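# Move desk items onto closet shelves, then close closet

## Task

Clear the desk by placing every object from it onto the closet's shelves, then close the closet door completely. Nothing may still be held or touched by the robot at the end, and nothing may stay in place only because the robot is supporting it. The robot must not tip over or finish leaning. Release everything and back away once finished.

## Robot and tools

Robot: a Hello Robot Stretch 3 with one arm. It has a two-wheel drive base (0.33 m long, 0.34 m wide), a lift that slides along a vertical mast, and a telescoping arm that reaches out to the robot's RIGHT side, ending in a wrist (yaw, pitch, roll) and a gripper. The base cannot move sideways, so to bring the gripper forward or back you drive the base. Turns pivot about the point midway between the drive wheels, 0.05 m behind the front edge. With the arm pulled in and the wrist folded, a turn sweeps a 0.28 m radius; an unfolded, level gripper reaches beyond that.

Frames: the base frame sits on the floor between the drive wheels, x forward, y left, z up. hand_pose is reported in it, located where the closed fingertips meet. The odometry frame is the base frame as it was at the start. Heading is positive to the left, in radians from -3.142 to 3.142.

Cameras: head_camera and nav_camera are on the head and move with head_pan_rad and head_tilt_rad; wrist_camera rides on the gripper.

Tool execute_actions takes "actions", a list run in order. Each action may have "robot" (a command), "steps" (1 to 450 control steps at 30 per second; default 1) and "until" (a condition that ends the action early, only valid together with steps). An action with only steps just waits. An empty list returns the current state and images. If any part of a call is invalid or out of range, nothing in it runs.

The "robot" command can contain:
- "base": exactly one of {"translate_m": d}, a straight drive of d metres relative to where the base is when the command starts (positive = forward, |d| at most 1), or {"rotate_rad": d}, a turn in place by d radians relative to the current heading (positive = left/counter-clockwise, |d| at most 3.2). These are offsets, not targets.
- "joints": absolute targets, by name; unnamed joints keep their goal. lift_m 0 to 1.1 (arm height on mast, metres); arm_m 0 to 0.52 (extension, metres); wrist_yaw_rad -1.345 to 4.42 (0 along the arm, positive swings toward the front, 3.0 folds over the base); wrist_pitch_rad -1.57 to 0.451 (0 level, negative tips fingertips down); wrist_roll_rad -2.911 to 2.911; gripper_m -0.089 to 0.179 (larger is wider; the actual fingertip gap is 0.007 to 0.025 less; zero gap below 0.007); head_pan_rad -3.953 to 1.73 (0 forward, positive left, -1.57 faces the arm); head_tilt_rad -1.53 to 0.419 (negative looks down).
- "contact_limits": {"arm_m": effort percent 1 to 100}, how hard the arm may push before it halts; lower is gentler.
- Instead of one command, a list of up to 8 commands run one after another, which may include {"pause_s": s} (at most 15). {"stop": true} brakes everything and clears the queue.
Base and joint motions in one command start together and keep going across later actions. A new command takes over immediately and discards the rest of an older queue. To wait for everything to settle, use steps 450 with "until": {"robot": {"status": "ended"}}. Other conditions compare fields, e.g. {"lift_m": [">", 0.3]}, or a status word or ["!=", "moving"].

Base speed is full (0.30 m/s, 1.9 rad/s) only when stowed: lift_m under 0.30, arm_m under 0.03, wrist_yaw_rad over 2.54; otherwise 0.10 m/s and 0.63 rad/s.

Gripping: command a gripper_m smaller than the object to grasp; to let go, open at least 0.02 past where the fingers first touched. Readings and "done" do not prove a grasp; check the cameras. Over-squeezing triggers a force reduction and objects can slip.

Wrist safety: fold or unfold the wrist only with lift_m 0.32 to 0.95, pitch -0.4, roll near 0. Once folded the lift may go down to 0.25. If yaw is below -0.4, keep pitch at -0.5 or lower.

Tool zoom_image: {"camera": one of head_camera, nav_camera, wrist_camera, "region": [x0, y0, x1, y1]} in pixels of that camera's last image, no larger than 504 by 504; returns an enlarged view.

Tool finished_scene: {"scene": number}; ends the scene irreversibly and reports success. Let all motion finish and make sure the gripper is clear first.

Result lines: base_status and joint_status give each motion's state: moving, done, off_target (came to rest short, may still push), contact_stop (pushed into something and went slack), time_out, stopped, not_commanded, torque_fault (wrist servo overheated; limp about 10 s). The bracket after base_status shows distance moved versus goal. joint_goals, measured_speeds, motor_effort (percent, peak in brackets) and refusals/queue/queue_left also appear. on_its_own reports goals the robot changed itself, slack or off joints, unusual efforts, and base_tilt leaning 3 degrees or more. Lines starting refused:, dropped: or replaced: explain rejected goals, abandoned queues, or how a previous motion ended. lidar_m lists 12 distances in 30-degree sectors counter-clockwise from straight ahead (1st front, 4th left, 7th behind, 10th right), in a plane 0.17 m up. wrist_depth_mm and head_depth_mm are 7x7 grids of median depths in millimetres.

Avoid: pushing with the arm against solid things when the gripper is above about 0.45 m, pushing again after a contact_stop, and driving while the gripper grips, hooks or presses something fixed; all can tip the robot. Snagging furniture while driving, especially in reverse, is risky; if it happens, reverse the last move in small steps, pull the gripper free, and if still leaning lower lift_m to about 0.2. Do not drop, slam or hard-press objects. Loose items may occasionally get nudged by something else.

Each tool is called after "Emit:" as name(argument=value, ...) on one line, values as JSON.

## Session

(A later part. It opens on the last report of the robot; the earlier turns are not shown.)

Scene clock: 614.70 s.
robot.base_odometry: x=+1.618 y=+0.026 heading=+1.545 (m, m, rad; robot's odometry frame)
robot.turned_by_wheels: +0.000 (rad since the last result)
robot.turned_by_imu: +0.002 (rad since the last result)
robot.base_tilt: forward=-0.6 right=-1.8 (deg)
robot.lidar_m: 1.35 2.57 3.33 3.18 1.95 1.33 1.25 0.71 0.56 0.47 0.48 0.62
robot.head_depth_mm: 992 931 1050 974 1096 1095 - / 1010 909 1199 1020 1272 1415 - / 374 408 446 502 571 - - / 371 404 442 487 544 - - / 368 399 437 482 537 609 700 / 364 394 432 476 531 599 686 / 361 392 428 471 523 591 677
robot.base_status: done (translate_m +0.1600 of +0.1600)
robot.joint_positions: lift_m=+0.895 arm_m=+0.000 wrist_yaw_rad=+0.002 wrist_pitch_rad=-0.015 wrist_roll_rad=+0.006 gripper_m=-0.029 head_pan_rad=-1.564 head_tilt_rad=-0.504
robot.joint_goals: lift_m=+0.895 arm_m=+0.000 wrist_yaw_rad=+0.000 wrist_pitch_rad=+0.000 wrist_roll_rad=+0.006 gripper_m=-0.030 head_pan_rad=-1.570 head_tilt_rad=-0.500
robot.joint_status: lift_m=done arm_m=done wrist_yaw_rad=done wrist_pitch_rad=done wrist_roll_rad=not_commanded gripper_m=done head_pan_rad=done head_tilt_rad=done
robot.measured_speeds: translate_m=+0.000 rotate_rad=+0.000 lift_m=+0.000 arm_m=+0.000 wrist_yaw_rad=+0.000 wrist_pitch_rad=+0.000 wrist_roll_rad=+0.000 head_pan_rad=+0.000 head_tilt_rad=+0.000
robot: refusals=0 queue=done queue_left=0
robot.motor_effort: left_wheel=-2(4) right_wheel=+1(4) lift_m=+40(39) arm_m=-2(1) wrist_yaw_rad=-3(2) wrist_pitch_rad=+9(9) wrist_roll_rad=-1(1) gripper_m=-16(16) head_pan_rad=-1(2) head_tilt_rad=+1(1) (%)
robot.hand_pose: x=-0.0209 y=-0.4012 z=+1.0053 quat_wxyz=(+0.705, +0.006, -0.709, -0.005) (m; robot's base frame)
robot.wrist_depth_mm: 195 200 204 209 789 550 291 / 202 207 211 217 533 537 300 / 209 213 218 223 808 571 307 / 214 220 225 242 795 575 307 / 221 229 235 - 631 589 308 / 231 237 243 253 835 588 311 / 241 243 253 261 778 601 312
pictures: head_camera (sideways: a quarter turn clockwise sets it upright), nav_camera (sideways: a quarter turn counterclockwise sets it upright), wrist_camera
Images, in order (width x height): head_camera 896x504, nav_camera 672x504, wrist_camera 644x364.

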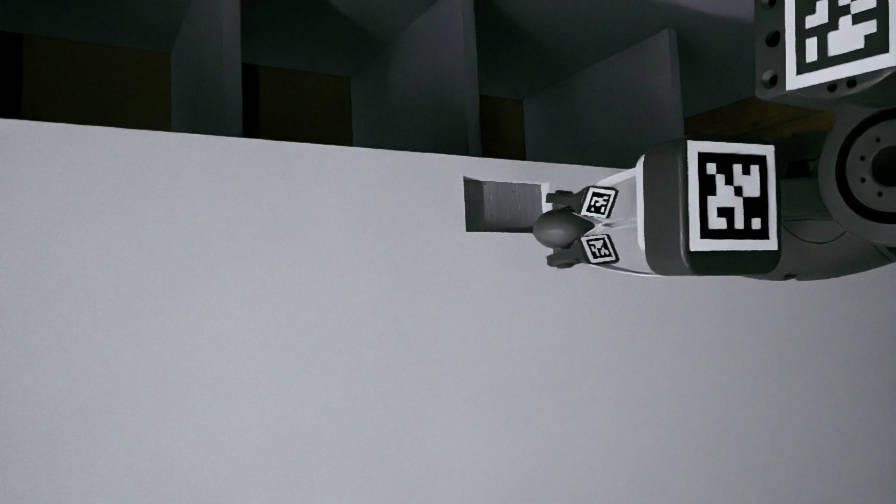

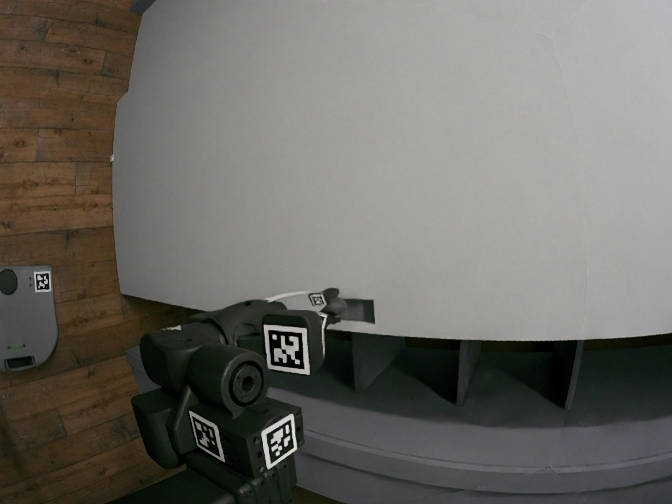

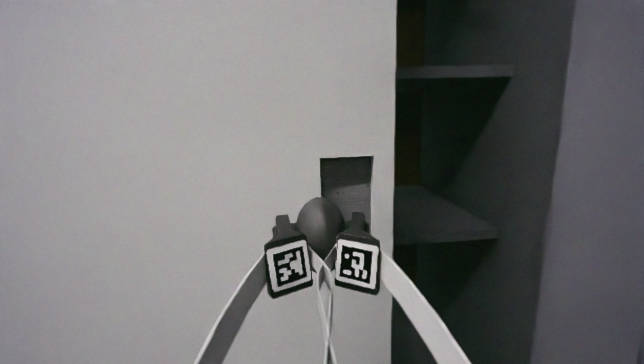

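Emit:
execute_actions(actions=[{"robot":[{"base":{"translate_m":-0.019}},{"joints":{"arm_m":0.12},"contact_limits":{"arm_m":12}}],"steps":150,"until":{"robot":{"status":"ended"}}}])

Scene clock: 620.23 s.
robot.base_odometry: x=+1.618 y=+0.008 heading=+1.545 (m, m, rad; robot's odometry frame)
robot.turned_by_wheels: +0.000 (rad since the last result)
robot.turned_by_imu: -0.001 (rad since the last result)
robot.base_tilt: forward=-0.8 right=-2.1 (deg)
robot.lidar_m: 1.35 2.59 3.36 3.16 1.91 1.30 1.23 1.25 0.55 0.48 0.49 0.63
robot.head_depth_mm: 944 914 986 962 1029 - - / 1020 1075 1186 1038 1307 - - / 395 430 1166 922 1338 - - / 382 415 453 497 - 638 722 / 379 411 449 495 551 618 713 / 375 406 443 488 545 610 699 / 372 401 440 482 537 602 686
robot.base_status: done (translate_m -0.0189 of -0.0190)
robot.joint_positions: lift_m=+0.895 arm_m=+0.072 wrist_yaw_rad=+0.005 wrist_pitch_rad=-0.024 wrist_roll_rad=+0.006 gripper_m=-0.029 head_pan_rad=-1.564 head_tilt_rad=-0.503
robot.joint_goals: lift_m=+0.895 arm_m=+0.071 wrist_yaw_rad=+0.000 wrist_pitch_rad=+0.000 wrist_roll_rad=+0.006 gripper_m=-0.030 head_pan_rad=-1.570 head_tilt_rad=-0.500
robot.joint_status: lift_m=done arm_m=contact_stop wrist_yaw_rad=done wrist_pitch_rad=done wrist_roll_rad=not_commanded gripper_m=done head_pan_rad=done head_tilt_rad=done
robot.measured_speeds: translate_m=+0.000 rotate_rad=-0.001 lift_m=+0.000 arm_m=+0.009 wrist_yaw_rad=-0.060 wrist_pitch_rad=+0.024 wrist_roll_rad=+0.000 head_pan_rad=+0.000 head_tilt_rad=+0.000
robot: refusals=0 queue=dropped queue_left=0
robot.on_its_own: arm_m is slack since a contact_stop, until your next command for it (your +0.120 is given up)
robot.motor_effort: left_wheel=-13(13) right_wheel=-2(2) lift_m=+39(39) arm_m=+1(13) wrist_yaw_rad=-5(6) wrist_pitch_rad=+14(21) wrist_roll_rad=-1(1) gripper_m=-17(16) head_pan_rad=-2(1) head_tilt_rad=+1(2) (%)
robot.contact_limits: arm_m 12 (drawing in: default 15, maximum 25; extending or still: default 22, maximum 35)
robot.hand_pose: x=-0.0201 y=-0.4723 z=+1.0031 quat_wxyz=(+0.705, +0.011, -0.709, -0.007) (m; robot's base frame)
robot.wrist_depth_mm: 144 148 151 155 803 528 364 / 148 152 156 160 677 491 274 / 153 157 160 165 842 533 274 / 159 162 166 176 812 530 274 / 164 169 172 - 581 548 278 / 170 175 179 190 814 552 279 / 176 181 187 193 822 542 284
pictures: head_camera (sideways: a quarter turn clockwise sets it upright), nav_camera (sideways: a quarter turn counterclockwise sets it upright), wrist_camera
Images, in order (width x height): head_camera 896x504, nav_camera 672x504, wrist_camera 644x364.

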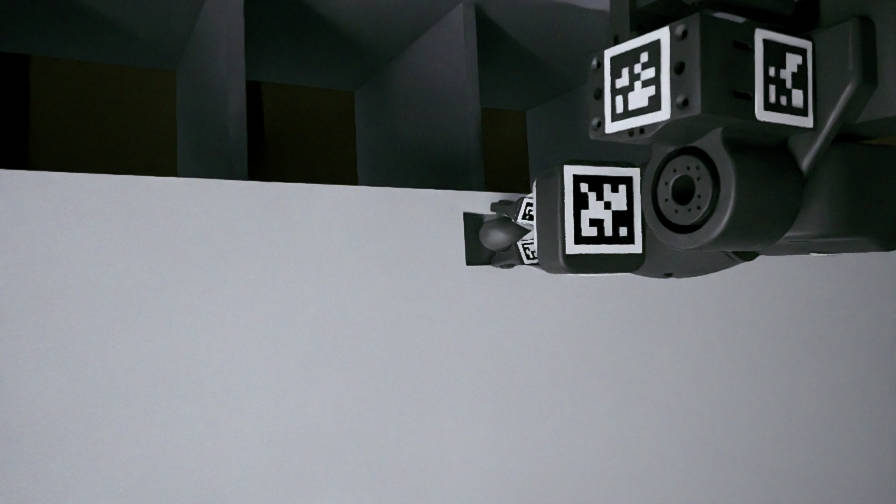

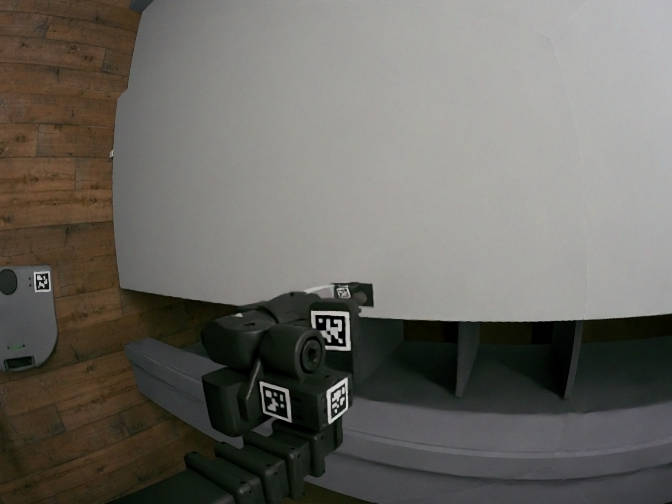

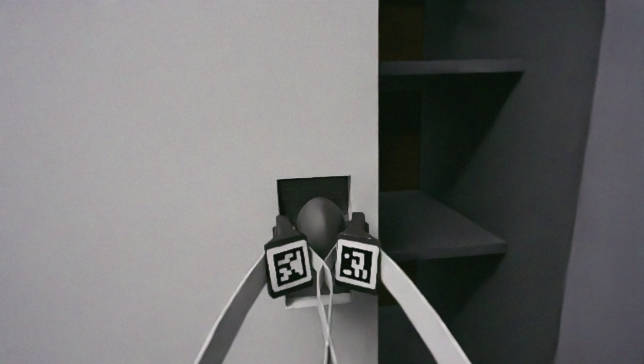

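Emit:
execute_actions(actions=[{"robot":{"joints":{"arm_m":0.072},"base":{"translate_m":-0.12}},"steps":150,"until":{"robot":{"status":"ended"}}}])

Scene clock: 625.67 s.
robot.base_odometry: x=+1.615 y=-0.112 heading=+1.545 (m, m, rad; robot's odometry frame)
robot.turned_by_wheels: +0.000 (rad since the last result)
robot.turned_by_imu: -0.023 (rad since the last result)
robot.base_tilt: forward=-0.6 right=-1.7 (deg)
robot.lidar_m: 1.37 2.70 3.46 3.56 1.77 1.19 1.10 1.12 0.50 0.49 0.49 0.62
robot.head_depth_mm: 421 431 459 499 543 - - / 814 810 860 604 621 - - / 1014 1025 1163 1020 1187 - - / 385 417 458 501 - - 742 / 382 414 453 498 556 628 720 / 377 408 446 491 546 616 708 / 373 404 440 484 539 605 691
robot.base_status: done (translate_m -0.1200 of -0.1200)
robot.joint_positions: lift_m=+0.895 arm_m=+0.072 wrist_yaw_rad=+0.039 wrist_pitch_rad=-0.015 wrist_roll_rad=+0.006 gripper_m=-0.029 head_pan_rad=-1.564 head_tilt_rad=-0.502
robot.joint_goals: lift_m=+0.895 arm_m=+0.072 wrist_yaw_rad=+0.042 wrist_pitch_rad=+0.000 wrist_roll_rad=+0.006 gripper_m=-0.030 head_pan_rad=-1.570 head_tilt_rad=-0.500
robot.joint_status: lift_m=done arm_m=done wrist_yaw_rad=done wrist_pitch_rad=done wrist_roll_rad=not_commanded gripper_m=done head_pan_rad=done head_tilt_rad=done
robot.measured_speeds: translate_m=+0.000 rotate_rad=+0.000 lift_m=+0.000 arm_m=+0.000 wrist_yaw_rad=+0.000 wrist_pitch_rad=+0.000 wrist_roll_rad=+0.000 head_pan_rad=+0.000 head_tilt_rad=+0.000
robot: refusals=0 queue=done queue_left=0
robot.on_its_own: wrist_yaw_rad is held at +0.042, not at your +0.000, by its stall guard, which is not easing now
robot.motor_effort: left_wheel=+0(18) right_wheel=-2(26) lift_m=+38(39) arm_m=+2(9) wrist_yaw_rad=+1(36) wrist_pitch_rad=+9(13) wrist_roll_rad=-1(0) gripper_m=-16(23) head_pan_rad=+0(3) head_tilt_rad=+1(1) (%)
robot.hand_pose: x=-0.0114 y=-0.4723 z=+1.0053 quat_wxyz=(+0.705, +0.020, -0.709, +0.008) (m; robot's base frame)
robot.wrist_depth_mm: 150 153 155 160 626 209 152 / 155 157 161 165 528 212 153 / 159 162 166 172 645 215 155 / 166 169 173 180 645 218 161 / 171 175 178 - 545 220 166 / 177 180 186 193 606 225 173 / 184 189 194 199 789 227 178
pictures: head_camera (sideways: a quarter turn clockwise sets it upright), nav_camera (sideways: a quarter turn counterclockwise sets it upright), wrist_camera
Images, in order (width x height): head_camera 896x504, nav_camera 672x504, wrist_camera 644x364.

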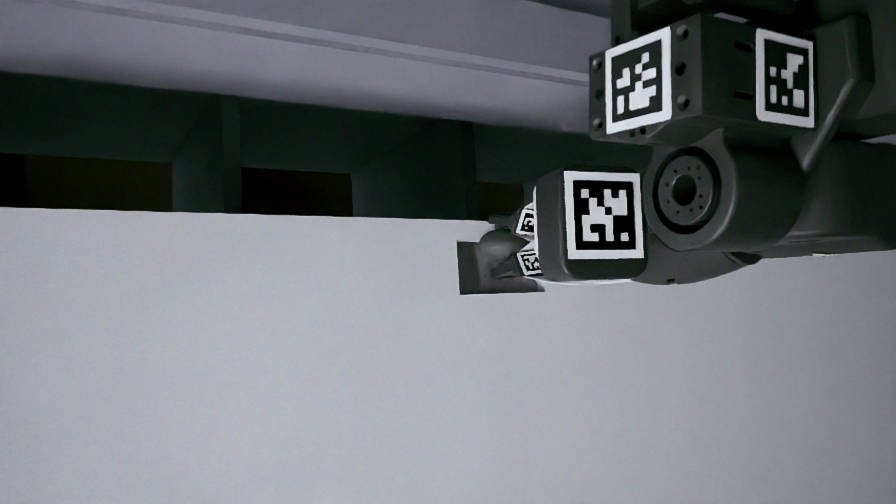

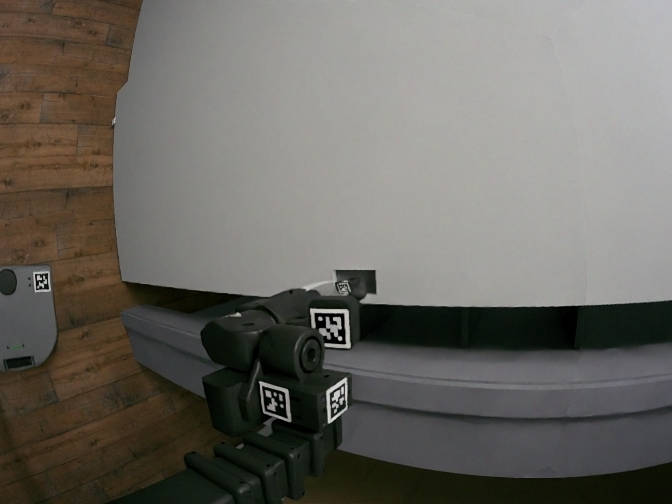

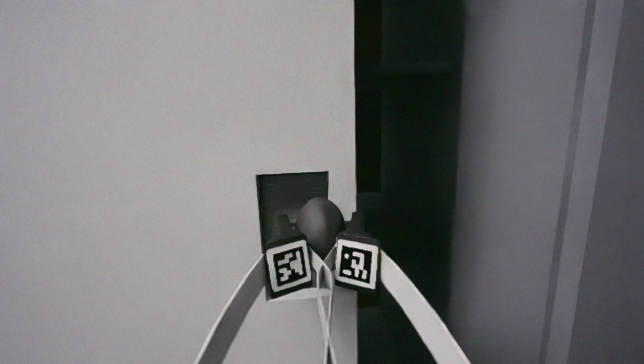

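Emit:
execute_actions(actions=[{"robot":[{"joints":{"arm_m":0.03,"wrist_yaw_rad":0}},{"base":{"rotate_rad":0.03}},{"base":{"translate_m":0.025}},{"joints":{"arm_m":0.14},"contact_limits":{"arm_m":14}}],"steps":200,"until":{"robot":{"status":"ended"}}}])

Scene clock: 632.90 s.
robot.base_odometry: x=+1.615 y=-0.087 heading=+1.575 (m, m, rad; robot's odometry frame)
robot.turned_by_wheels: +0.030 (rad since the last result)
robot.turned_by_imu: +0.021 (rad since the last result)
robot.base_tilt: forward=-0.8 right=-2.2 (deg)
robot.lidar_m: 1.35 2.69 3.48 3.17 1.77 1.21 1.13 1.15 0.51 0.49 0.50 0.64
robot.head_depth_mm: 492 499 511 524 553 - - / 925 891 990 942 1046 - - / 400 441 484 941 1320 - - / 392 425 466 508 - 655 754 / 389 421 459 507 563 636 731 / 384 417 455 500 557 627 718 / 381 414 451 495 549 616 703
robot.base_status: done (translate_m +0.0251 of +0.0250)
robot.joint_positions: lift_m=+0.895 arm_m=+0.083 wrist_yaw_rad=+0.004 wrist_pitch_rad=-0.024 wrist_roll_rad=+0.006 gripper_m=-0.029 head_pan_rad=-1.564 head_tilt_rad=-0.502
robot.joint_goals: lift_m=+0.895 arm_m=+0.083 wrist_yaw_rad=+0.000 wrist_pitch_rad=+0.000 wrist_roll_rad=+0.006 gripper_m=-0.030 head_pan_rad=-1.570 head_tilt_rad=-0.500
robot.joint_status: lift_m=done arm_m=contact_stop wrist_yaw_rad=done wrist_pitch_rad=done wrist_roll_rad=not_commanded gripper_m=done head_pan_rad=done head_tilt_rad=done
robot.measured_speeds: translate_m=+0.001 rotate_rad=-0.004 lift_m=+0.000 arm_m=+0.009 wrist_yaw_rad=+0.020 wrist_pitch_rad=+0.024 wrist_roll_rad=+0.000 head_pan_rad=+0.000 head_tilt_rad=+0.000
robot: refusals=0 queue=dropped queue_left=0
robot.on_its_own: arm_m is slack since a contact_stop, until your next command for it (your +0.140 is given up)
robot.motor_effort: left_wheel=-15(16) right_wheel=+0(6) lift_m=+38(38) arm_m=+1(16) wrist_yaw_rad=-4(8) wrist_pitch_rad=+14(20) wrist_roll_rad=-1(0) gripper_m=-17(18) head_pan_rad=-2(1) head_tilt_rad=+0(0) (%)
robot.contact_limits: arm_m 14 (drawing in: default 15, maximum 25; extending or still: default 22, maximum 35)
robot.hand_pose: x=-0.0204 y=-0.4838 z=+1.0031 quat_wxyz=(+0.705, +0.010, -0.709, -0.007) (m; robot's base frame)
robot.wrist_depth_mm: 144 147 151 155 515 235 165 / 149 151 156 160 502 238 168 / 153 157 162 166 543 243 169 / 159 162 167 172 562 245 171 / 164 168 173 - 543 249 176 / 171 174 178 191 585 253 180 / 177 181 187 192 538 255 180
pictures: head_camera (sideways: a quarter turn clockwise sets it upright), nav_camera (sideways: a quarter turn counterclockwise sets it upright), wrist_camera
Images, in order (width x height): head_camera 896x504, nav_camera 672x504, wrist_camera 644x364.

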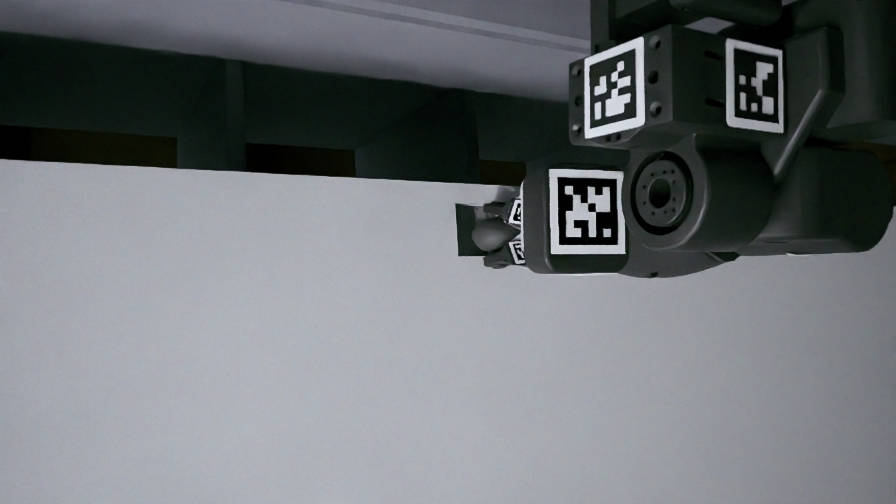

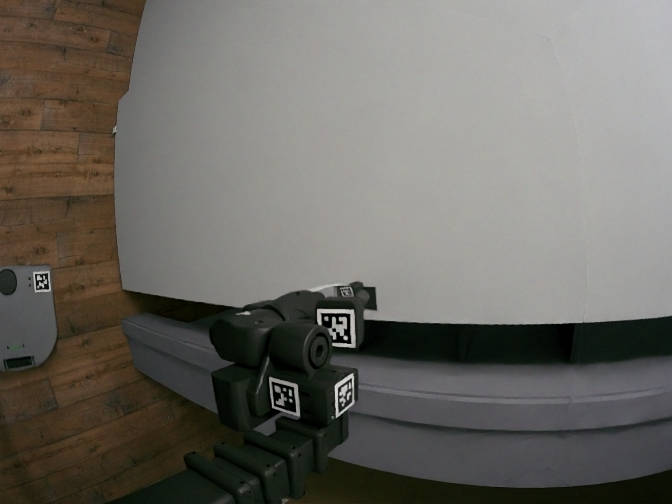

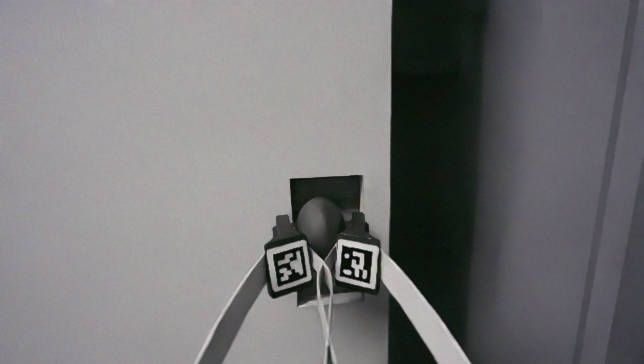

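Emit:
execute_actions(actions=[{"robot":{"joints":{"arm_m":0.088,"wrist_yaw_rad":-0.05},"base":{"translate_m":-0.11}},"steps":150,"until":{"robot":{"status":"ended"}}}])

Scene clock: 637.63 s.
robot.base_odometry: x=+1.615 y=-0.197 heading=+1.575 (m, m, rad; robot's odometry frame)
robot.turned_by_wheels: +0.000 (rad since the last result)
robot.turned_by_imu: +0.158 (rad since the last result)
robot.base_tilt: forward=-0.9 right=-2.3 (deg)
robot.lidar_m: 2.73 2.89 3.65 3.19 1.39 1.06 1.04 1.10 0.48 0.49 0.52 0.75
robot.head_depth_mm: 877 500 494 492 524 - - / 1006 1014 1184 1001 1337 - - / 403 745 1166 909 - - - / 395 429 468 514 - 663 759 / 398 432 472 519 580 655 750 / 400 434 474 524 581 659 756 / 402 435 478 526 586 664 764
robot.base_status: done (translate_m -0.1100 of -0.1100)
robot.joint_positions: lift_m=+0.895 arm_m=+0.087 wrist_yaw_rad=-0.037 wrist_pitch_rad=-0.040 wrist_roll_rad=+0.006 gripper_m=-0.029 head_pan_rad=-1.565 head_tilt_rad=-0.499
robot.joint_goals: lift_m=+0.895 arm_m=+0.088 wrist_yaw_rad=-0.050 wrist_pitch_rad=+0.000 wrist_roll_rad=+0.006 gripper_m=-0.030 head_pan_rad=-1.570 head_tilt_rad=-0.500
robot.joint_status: lift_m=done arm_m=done wrist_yaw_rad=done wrist_pitch_rad=done wrist_roll_rad=not_commanded gripper_m=done head_pan_rad=done head_tilt_rad=done
robot.measured_speeds: translate_m=+0.000 rotate_rad=+0.000 lift_m=+0.000 arm_m=+0.000 wrist_yaw_rad=+0.000 wrist_pitch_rad=+0.000 wrist_roll_rad=+0.000 head_pan_rad=+0.000 head_tilt_rad=+0.000
robot: refusals=0 queue=done queue_left=0
robot.motor_effort: left_wheel=-4(21) right_wheel=-2(34) lift_m=+36(37) arm_m=+10(11) wrist_yaw_rad=-9(27) wrist_pitch_rad=+23(23) wrist_roll_rad=-1(1) gripper_m=-19(20) head_pan_rad=-2(2) head_tilt_rad=-1(1) (%)
robot.hand_pose: x=-0.0308 y=-0.4865 z=+0.9992 quat_wxyz=(+0.705, +0.001, -0.709, -0.027) (m; robot's base frame)
robot.wrist_depth_mm: 155 153 152 151 770 217 144 / 160 159 158 158 610 220 145 / 166 165 165 163 803 223 146 / 173 173 171 170 761 223 149 / 180 180 178 - 581 227 154 / 188 187 187 188 748 229 154 / 197 195 194 193 792 231 156
pictures: head_camera (sideways: a quarter turn clockwise sets it upright), nav_camera (sideways: a quarter turn counterclockwise sets it upright), wrist_camera
Images, in order (width x height): head_camera 896x504, nav_camera 672x504, wrist_camera 644x364.

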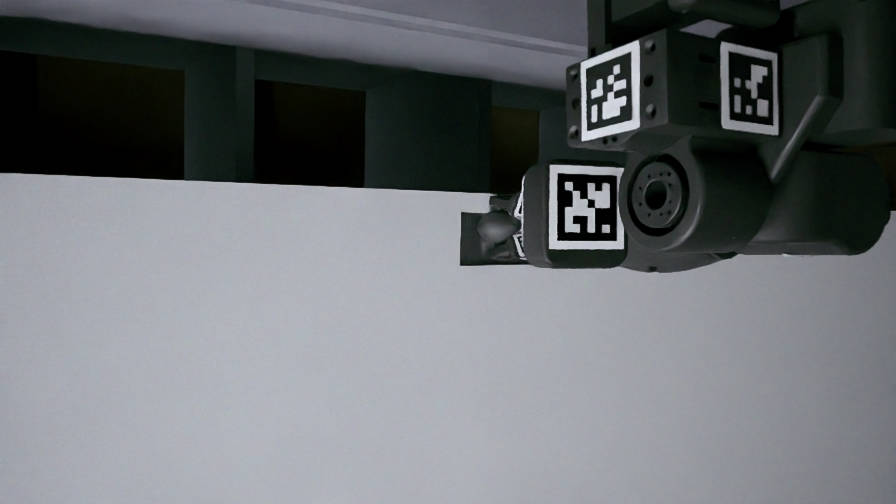

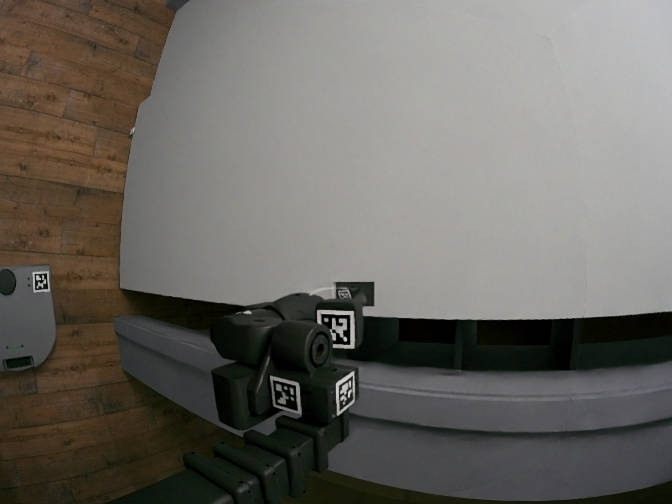

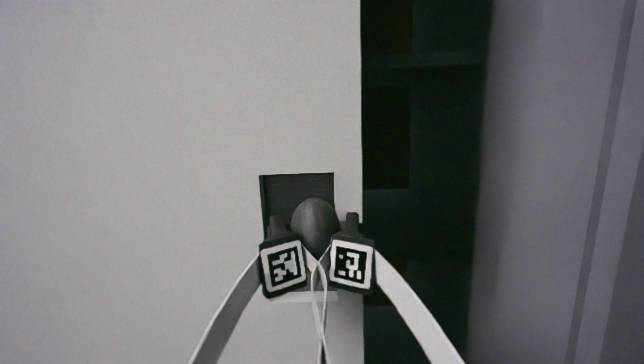

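Emit:
execute_actions(actions=[{"robot":{"joints":{"arm_m":0.084},"base":{"rotate_rad":-0.2}},"steps":150,"until":{"robot":{"status":"ended"}}}])

Scene clock: 644.60 s.
robot.base_odometry: x=+1.615 y=-0.197 heading=+1.375 (m, m, rad; robot's odometry frame)
robot.turned_by_wheels: -0.200 (rad since the last result)
robot.turned_by_imu: -0.044 (rad since the last result)
robot.base_tilt: forward=-0.7 right=-2.0 (deg)
robot.lidar_m: 2.71 2.83 3.66 3.16 1.48 1.10 1.07 1.11 0.49 0.49 0.51 0.72
robot.head_depth_mm: 821 514 512 511 527 - - / 1008 972 1161 991 1232 - - / 395 434 476 898 1339 - - / 391 422 462 511 571 656 741 / 391 423 463 511 569 643 740 / 391 425 465 512 571 644 739 / 391 425 465 513 571 647 747
robot.base_status: done (rotate_rad -0.2000 of -0.2000)
robot.joint_positions: lift_m=+0.895 arm_m=+0.083 wrist_yaw_rad=-0.052 wrist_pitch_rad=-0.029 wrist_roll_rad=+0.006 gripper_m=-0.029 head_pan_rad=-1.565 head_tilt_rad=-0.499
robot.joint_goals: lift_m=+0.895 arm_m=+0.084 wrist_yaw_rad=-0.050 wrist_pitch_rad=+0.000 wrist_roll_rad=+0.006 gripper_m=-0.030 head_pan_rad=-1.570 head_tilt_rad=-0.500
robot.joint_status: lift_m=done arm_m=done wrist_yaw_rad=done wrist_pitch_rad=done wrist_roll_rad=not_commanded gripper_m=done head_pan_rad=done head_tilt_rad=done
robot.measured_speeds: translate_m=+0.000 rotate_rad=+0.000 lift_m=+0.000 arm_m=+0.000 wrist_yaw_rad=+0.000 wrist_pitch_rad=+0.000 wrist_roll_rad=+0.000 head_pan_rad=+0.000 head_tilt_rad=+0.000
robot: refusals=0 queue=done queue_left=0
robot.motor_effort: left_wheel=-2(3) right_wheel=-2(2) lift_m=+37(36) arm_m=+7(12) wrist_yaw_rad=+0(9) wrist_pitch_rad=+17(23) wrist_roll_rad=+0(1) gripper_m=-17(19) head_pan_rad=-1(0) head_tilt_rad=+0(0) (%)
robot.hand_pose: x=-0.0348 y=-0.4832 z=+1.0020 quat_wxyz=(+0.705, -0.008, -0.709, -0.029) (m; robot's base frame)
robot.wrist_depth_mm: 147 147 149 152 681 216 147 / 152 153 155 157 545 218 148 / 157 159 161 163 694 219 150 / 163 165 166 171 711 223 156 / 170 171 175 - 587 223 157 / 177 179 181 187 656 228 160 / 184 186 190 192 795 231 164
pictures: head_camera (sideways: a quarter turn clockwise sets it upright), nav_camera (sideways: a quarter turn counterclockwise sets it upright), wrist_camera
Images, in order (width x height): head_camera 896x504, nav_camera 672x504, wrist_camera 644x364.

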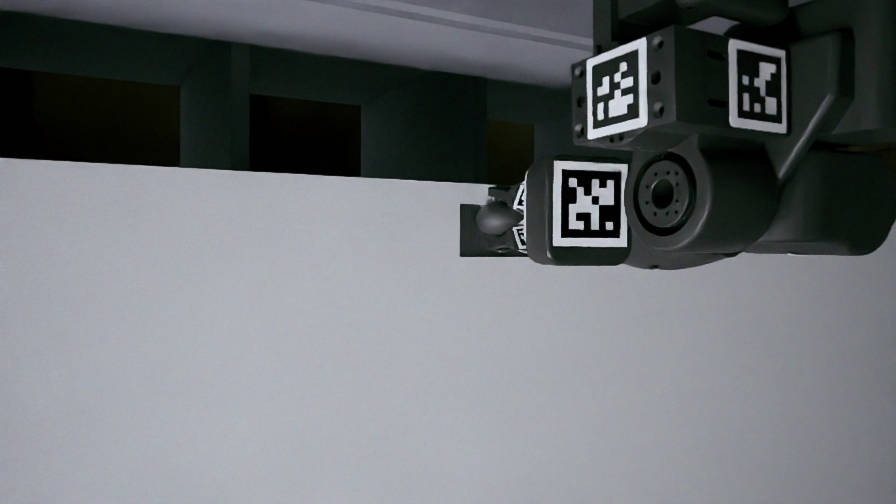

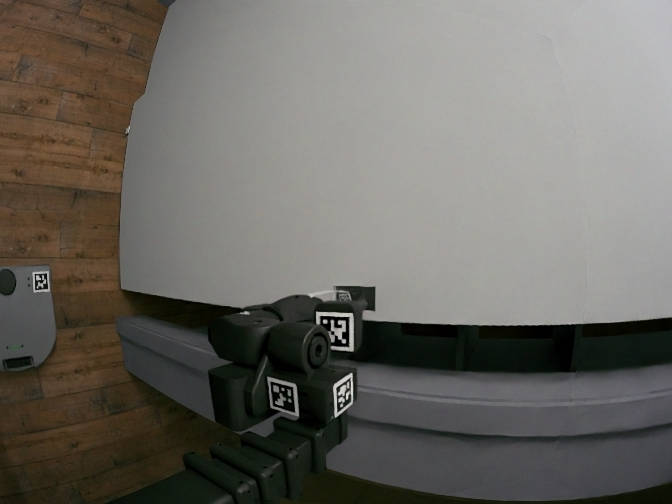

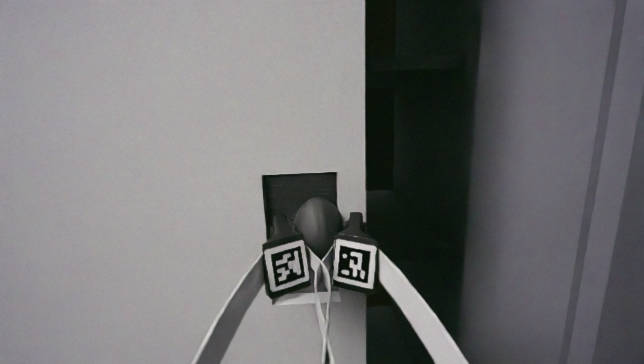

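Emit:
execute_actions(actions=[{"robot":[{"joints":{"arm_m":0.076,"wrist_yaw_rad":0}},{"base":{"translate_m":-0.05}}],"steps":150,"until":{"robot":{"status":"ended"}}}])

Scene clock: 653.20 s.
robot.base_odometry: x=+1.605 y=-0.247 heading=+1.375 (m, m, rad; robot's odometry frame)
robot.turned_by_wheels: +0.000 (rad since the last result)
robot.turned_by_imu: -0.018 (rad since the last result)
robot.base_tilt: forward=-0.5 right=-1.7 (deg)
robot.lidar_m: 2.76 2.87 3.70 3.19 1.44 1.05 1.02 1.05 0.48 0.47 0.51 0.70
robot.head_depth_mm: 365 392 426 471 527 - - / 903 484 487 490 523 - - / 393 429 1147 889 1299 - - / 384 418 456 498 - 647 731 / 384 417 456 505 563 634 730 / 383 416 456 502 560 634 730 / 383 415 456 502 563 634 730
robot.base_status: done (translate_m -0.0500 of -0.0500)
robot.joint_positions: lift_m=+0.895 arm_m=+0.076 wrist_yaw_rad=+0.002 wrist_pitch_rad=-0.019 wrist_roll_rad=+0.006 gripper_m=-0.029 head_pan_rad=-1.565 head_tilt_rad=-0.499
robot.joint_goals: lift_m=+0.895 arm_m=+0.076 wrist_yaw_rad=+0.000 wrist_pitch_rad=+0.000 wrist_roll_rad=+0.006 gripper_m=-0.030 head_pan_rad=-1.570 head_tilt_rad=-0.500
robot.joint_status: lift_m=done arm_m=done wrist_yaw_rad=done wrist_pitch_rad=done wrist_roll_rad=not_commanded gripper_m=done head_pan_rad=done head_tilt_rad=done
robot.measured_speeds: translate_m=+0.000 rotate_rad=+0.000 lift_m=+0.000 arm_m=+0.000 wrist_yaw_rad=+0.000 wrist_pitch_rad=+0.000 wrist_roll_rad=+0.000 head_pan_rad=+0.000 head_tilt_rad=+0.000
robot: refusals=0 queue=done queue_left=0
robot.motor_effort: left_wheel=+0(13) right_wheel=-1(25) lift_m=+36(37) arm_m=-2(9) wrist_yaw_rad=-2(35) wrist_pitch_rad=+12(17) wrist_roll_rad=+0(1) gripper_m=-16(22) head_pan_rad=+0(0) head_tilt_rad=+1(1) (%)
robot.hand_pose: x=-0.0210 y=-0.4770 z=+1.0044 quat_wxyz=(+0.705, +0.008, -0.709, -0.007) (m; robot's base frame)
robot.wrist_depth_mm: 152 152 152 153 515 144 125 / 156 158 160 158 453 146 129 / 164 164 164 164 256 148 134 / 169 170 170 180 260 153 139 / 176 176 177 - 267 158 144 / 183 183 184 188 240 160 150 / 191 191 191 191 648 162 157
pictures: head_camera (sideways: a quarter turn clockwise sets it upright), nav_camera (sideways: a quarter turn counterclockwise sets it upright), wrist_camera
Images, in order (width x height): head_camera 896x504, nav_camera 672x504, wrist_camera 644x364.

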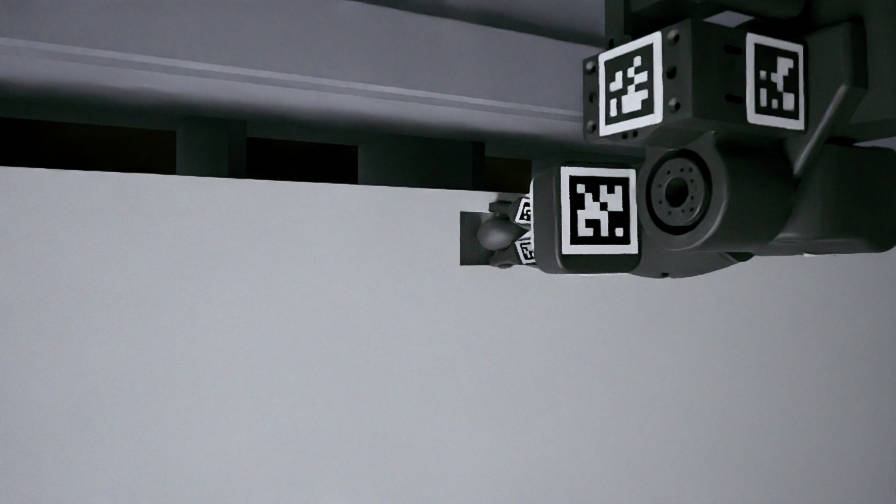

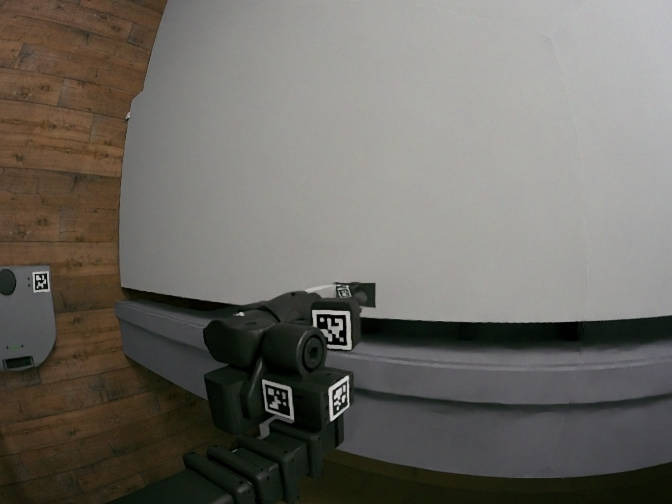

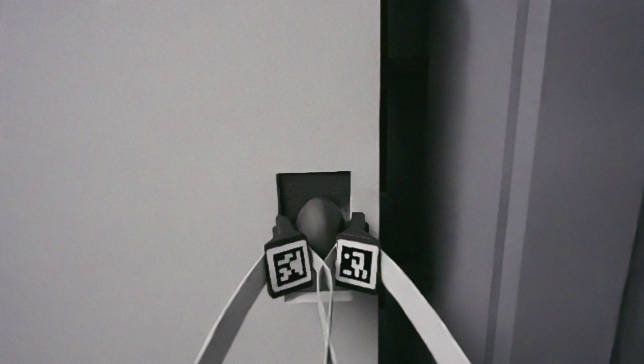

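Emit:
execute_actions(actions=[{"robot":{"base":{"translate_m":-0.06}},"steps":150,"until":{"robot":{"status":"ended"}}}])

Scene clock: 656.47 s.
robot.base_odometry: x=+1.594 y=-0.305 heading=+1.375 (m, m, rad; robot's odometry frame)
robot.turned_by_wheels: +0.000 (rad since the last result)
robot.turned_by_imu: +0.000 (rad since the last result)
robot.base_tilt: forward=-0.5 right=-1.8 (deg)
robot.lidar_m: 2.81 2.93 3.71 3.18 1.35 0.99 0.96 0.99 0.49 0.46 0.51 0.70
robot.head_depth_mm: 370 402 439 485 532 - - / 357 388 428 476 523 - - / 376 404 439 483 514 - - / 384 417 456 496 - 647 729 / 384 417 456 503 562 635 731 / 383 417 455 502 560 635 729 / 382 415 455 503 559 635 731
robot.base_status: done (translate_m -0.0600 of -0.0600)
robot.joint_positions: lift_m=+0.895 arm_m=+0.076 wrist_yaw_rad=+0.003 wrist_pitch_rad=-0.019 wrist_roll_rad=+0.006 gripper_m=-0.029 head_pan_rad=-1.565 head_tilt_rad=-0.499
robot.joint_goals: lift_m=+0.895 arm_m=+0.076 wrist_yaw_rad=+0.000 wrist_pitch_rad=+0.000 wrist_roll_rad=+0.006 gripper_m=-0.030 head_pan_rad=-1.570 head_tilt_rad=-0.500
robot.joint_status: lift_m=done arm_m=done wrist_yaw_rad=done wrist_pitch_rad=done wrist_roll_rad=not_commanded gripper_m=done head_pan_rad=done head_tilt_rad=done
robot.measured_speeds: translate_m=+0.000 rotate_rad=+0.000 lift_m=+0.000 arm_m=+0.000 wrist_yaw_rad=+0.000 wrist_pitch_rad=+0.000 wrist_roll_rad=+0.000 head_pan_rad=+0.000 head_tilt_rad=+0.000
robot: refusals=0 queue=done queue_left=0
robot.motor_effort: left_wheel=+0(12) right_wheel=+0(25) lift_m=+36(36) arm_m=-1(1) wrist_yaw_rad=-2(37) wrist_pitch_rad=+11(11) wrist_roll_rad=-1(1) gripper_m=-16(23) head_pan_rad=-1(1) head_tilt_rad=+0(1) (%)
robot.hand_pose: x=-0.0208 y=-0.4770 z=+1.0044 quat_wxyz=(+0.705, +0.008, -0.709, -0.006) (m; robot's base frame)
robot.wrist_depth_mm: 152 153 152 153 125 125 137 / 157 157 159 158 129 129 142 / 164 164 163 163 134 134 147 / 169 169 170 171 139 139 152 / 175 176 177 - 145 146 159 / 184 184 184 187 149 162 164 / 192 191 192 191 158 169 172
pictures: head_camera (sideways: a quarter turn clockwise sets it upright), nav_camera (sideways: a quarter turn counterclockwise sets it upright), wrist_camera
Images, in order (width x height): head_camera 896x504, nav_camera 672x504, wrist_camera 644x364.

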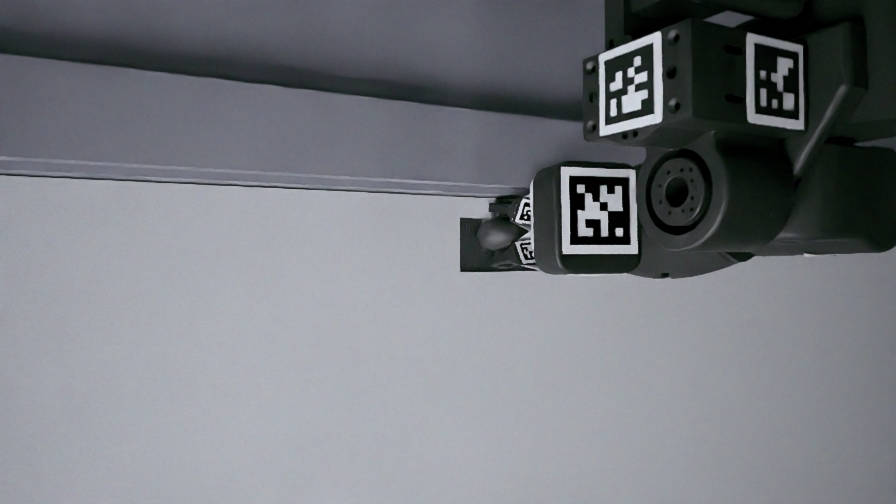

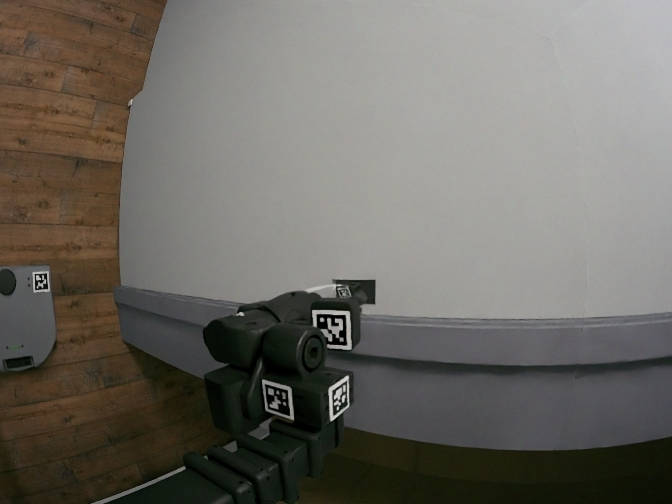

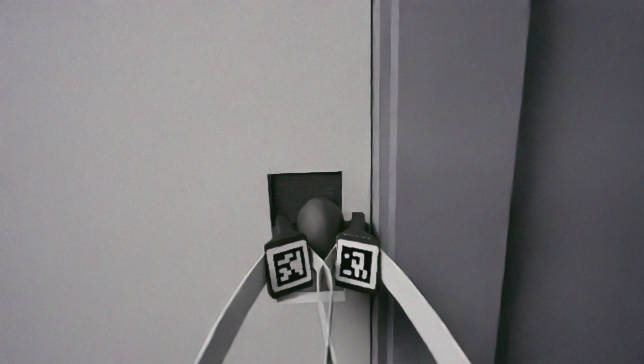

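Emit:
execute_actions(actions=[{"robot":[{"base":{"translate_m":-0.02}},{"joints":{"arm_m":0,"head_tilt_rad":-0.2}},{"base":{"translate_m":0.05}}],"steps":200,"until":{"robot":{"status":"ended"}}}])

Emit:
zoom_image(camera="wrist_camera", region=[322, 0, 644, 364])

Scene clock: 664.67 s.
robot.base_odometry: x=+1.600 y=-0.276 heading=+1.375 (m, m, rad; robot's odometry frame)
robot.turned_by_wheels: +0.000 (rad since the last result)
robot.turned_by_imu: +0.001 (rad since the last result)
robot.base_tilt: forward=-0.5 right=-1.8 (deg)
robot.lidar_m: 2.79 2.90 3.70 3.18 1.40 1.02 0.99 1.03 0.47 0.47 0.51 0.70
robot.head_depth_mm: 376 392 408 430 452 472 497 / 378 392 409 423 440 460 481 / 401 416 432 451 470 495 512 / 401 416 433 451 470 491 522 / 400 416 432 451 471 491 516 / 399 415 432 449 470 491 513 / 399 415 431 449 469 491 514
robot.base_status: done (translate_m +0.0500 of +0.0500)
robot.joint_positions: lift_m=+0.895 arm_m=+0.000 wrist_yaw_rad=+0.059 wrist_pitch_rad=-0.019 wrist_roll_rad=+0.006 gripper_m=-0.029 head_pan_rad=-1.565 head_tilt_rad=-0.211
robot.joint_goals: lift_m=+0.895 arm_m=+0.000 wrist_yaw_rad=+0.057 wrist_pitch_rad=+0.000 wrist_roll_rad=+0.006 gripper_m=-0.030 head_pan_rad=-1.570 head_tilt_rad=-0.200
robot.joint_status: lift_m=done arm_m=done wrist_yaw_rad=done wrist_pitch_rad=done wrist_roll_rad=not_commanded gripper_m=done head_pan_rad=done head_tilt_rad=done
robot.measured_speeds: translate_m=+0.000 rotate_rad=+0.000 lift_m=+0.000 arm_m=+0.000 wrist_yaw_rad=+0.000 wrist_pitch_rad=+0.000 wrist_roll_rad=+0.000 head_pan_rad=+0.000 head_tilt_rad=+0.000
robot: refusals=0 queue=done queue_left=0
robot.on_its_own: wrist_yaw_rad is held at +0.057, not at your +0.000, by its stall guard, which is not easing now
robot.motor_effort: left_wheel=-1(10) right_wheel=-1(19) lift_m=+36(36) arm_m=-2(1) wrist_yaw_rad=-3(26) wrist_pitch_rad=+11(11) wrist_roll_rad=-1(1) gripper_m=-16(20) head_pan_rad=-1(1) head_tilt_rad=+3(21) (%)
robot.hand_pose: x=-0.0063 y=-0.4006 z=+1.0044 quat_wxyz=(+0.705, +0.028, -0.708, +0.014) (m; robot's base frame)
robot.wrist_depth_mm: 235 227 227 222 217 190 199 / 237 237 234 231 225 198 205 / 249 245 241 237 231 202 212 / 259 256 251 250 241 212 220 / 271 266 262 - 251 222 228 / 280 274 274 270 241 230 237 / 293 290 282 279 272 247 246
pictures: head_camera (sideways: a quarter turn clockwise sets it upright), nav_camera (sideways: a quarter turn counterclockwise sets it upright), wrist_camera
Images, in order (width x height): head_camera 896x504, nav_camera 672x504, wrist_camera 644x364.

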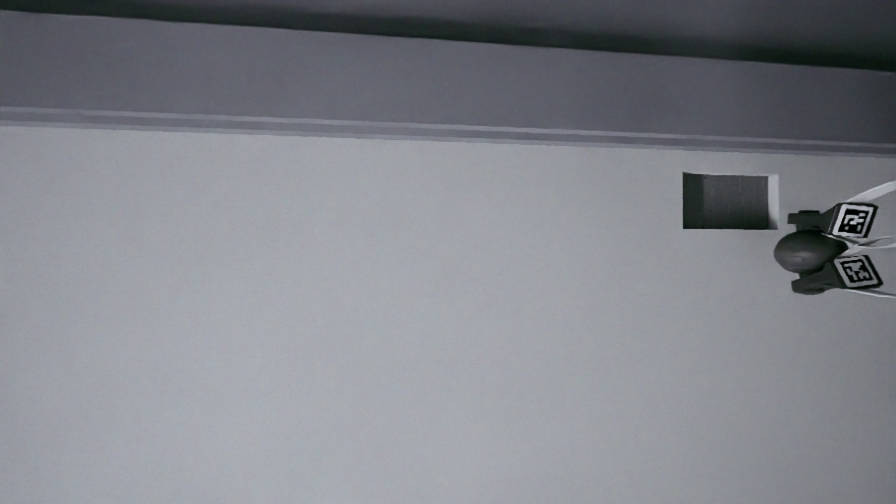

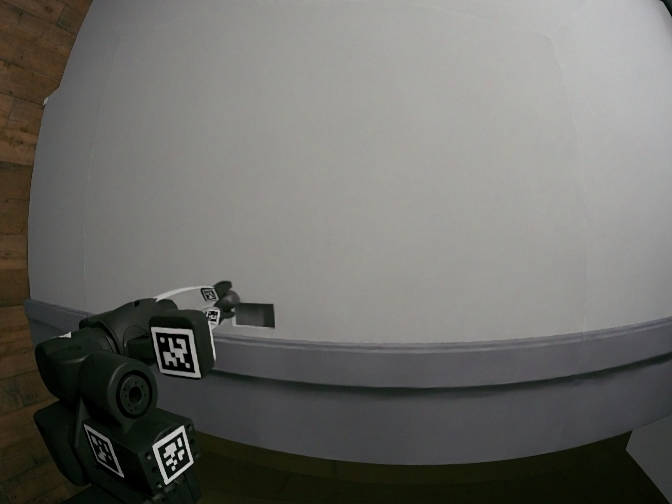

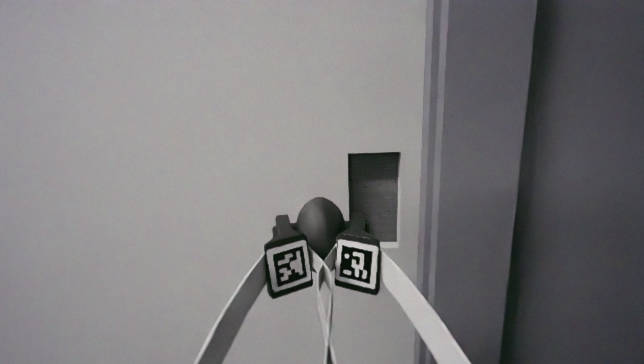

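Region (322, 0, 644, 364) of wrist_camera's 644x364 image, scaled by 1.385; it fills the left 446 columns of this view, and the rest is white.

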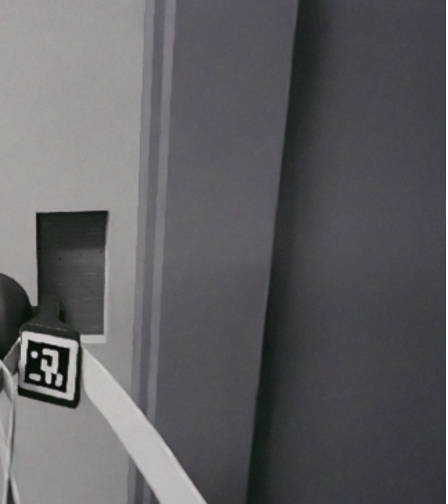

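Emit:
finished_scene(scene=1)

The scene is finished: the task was done.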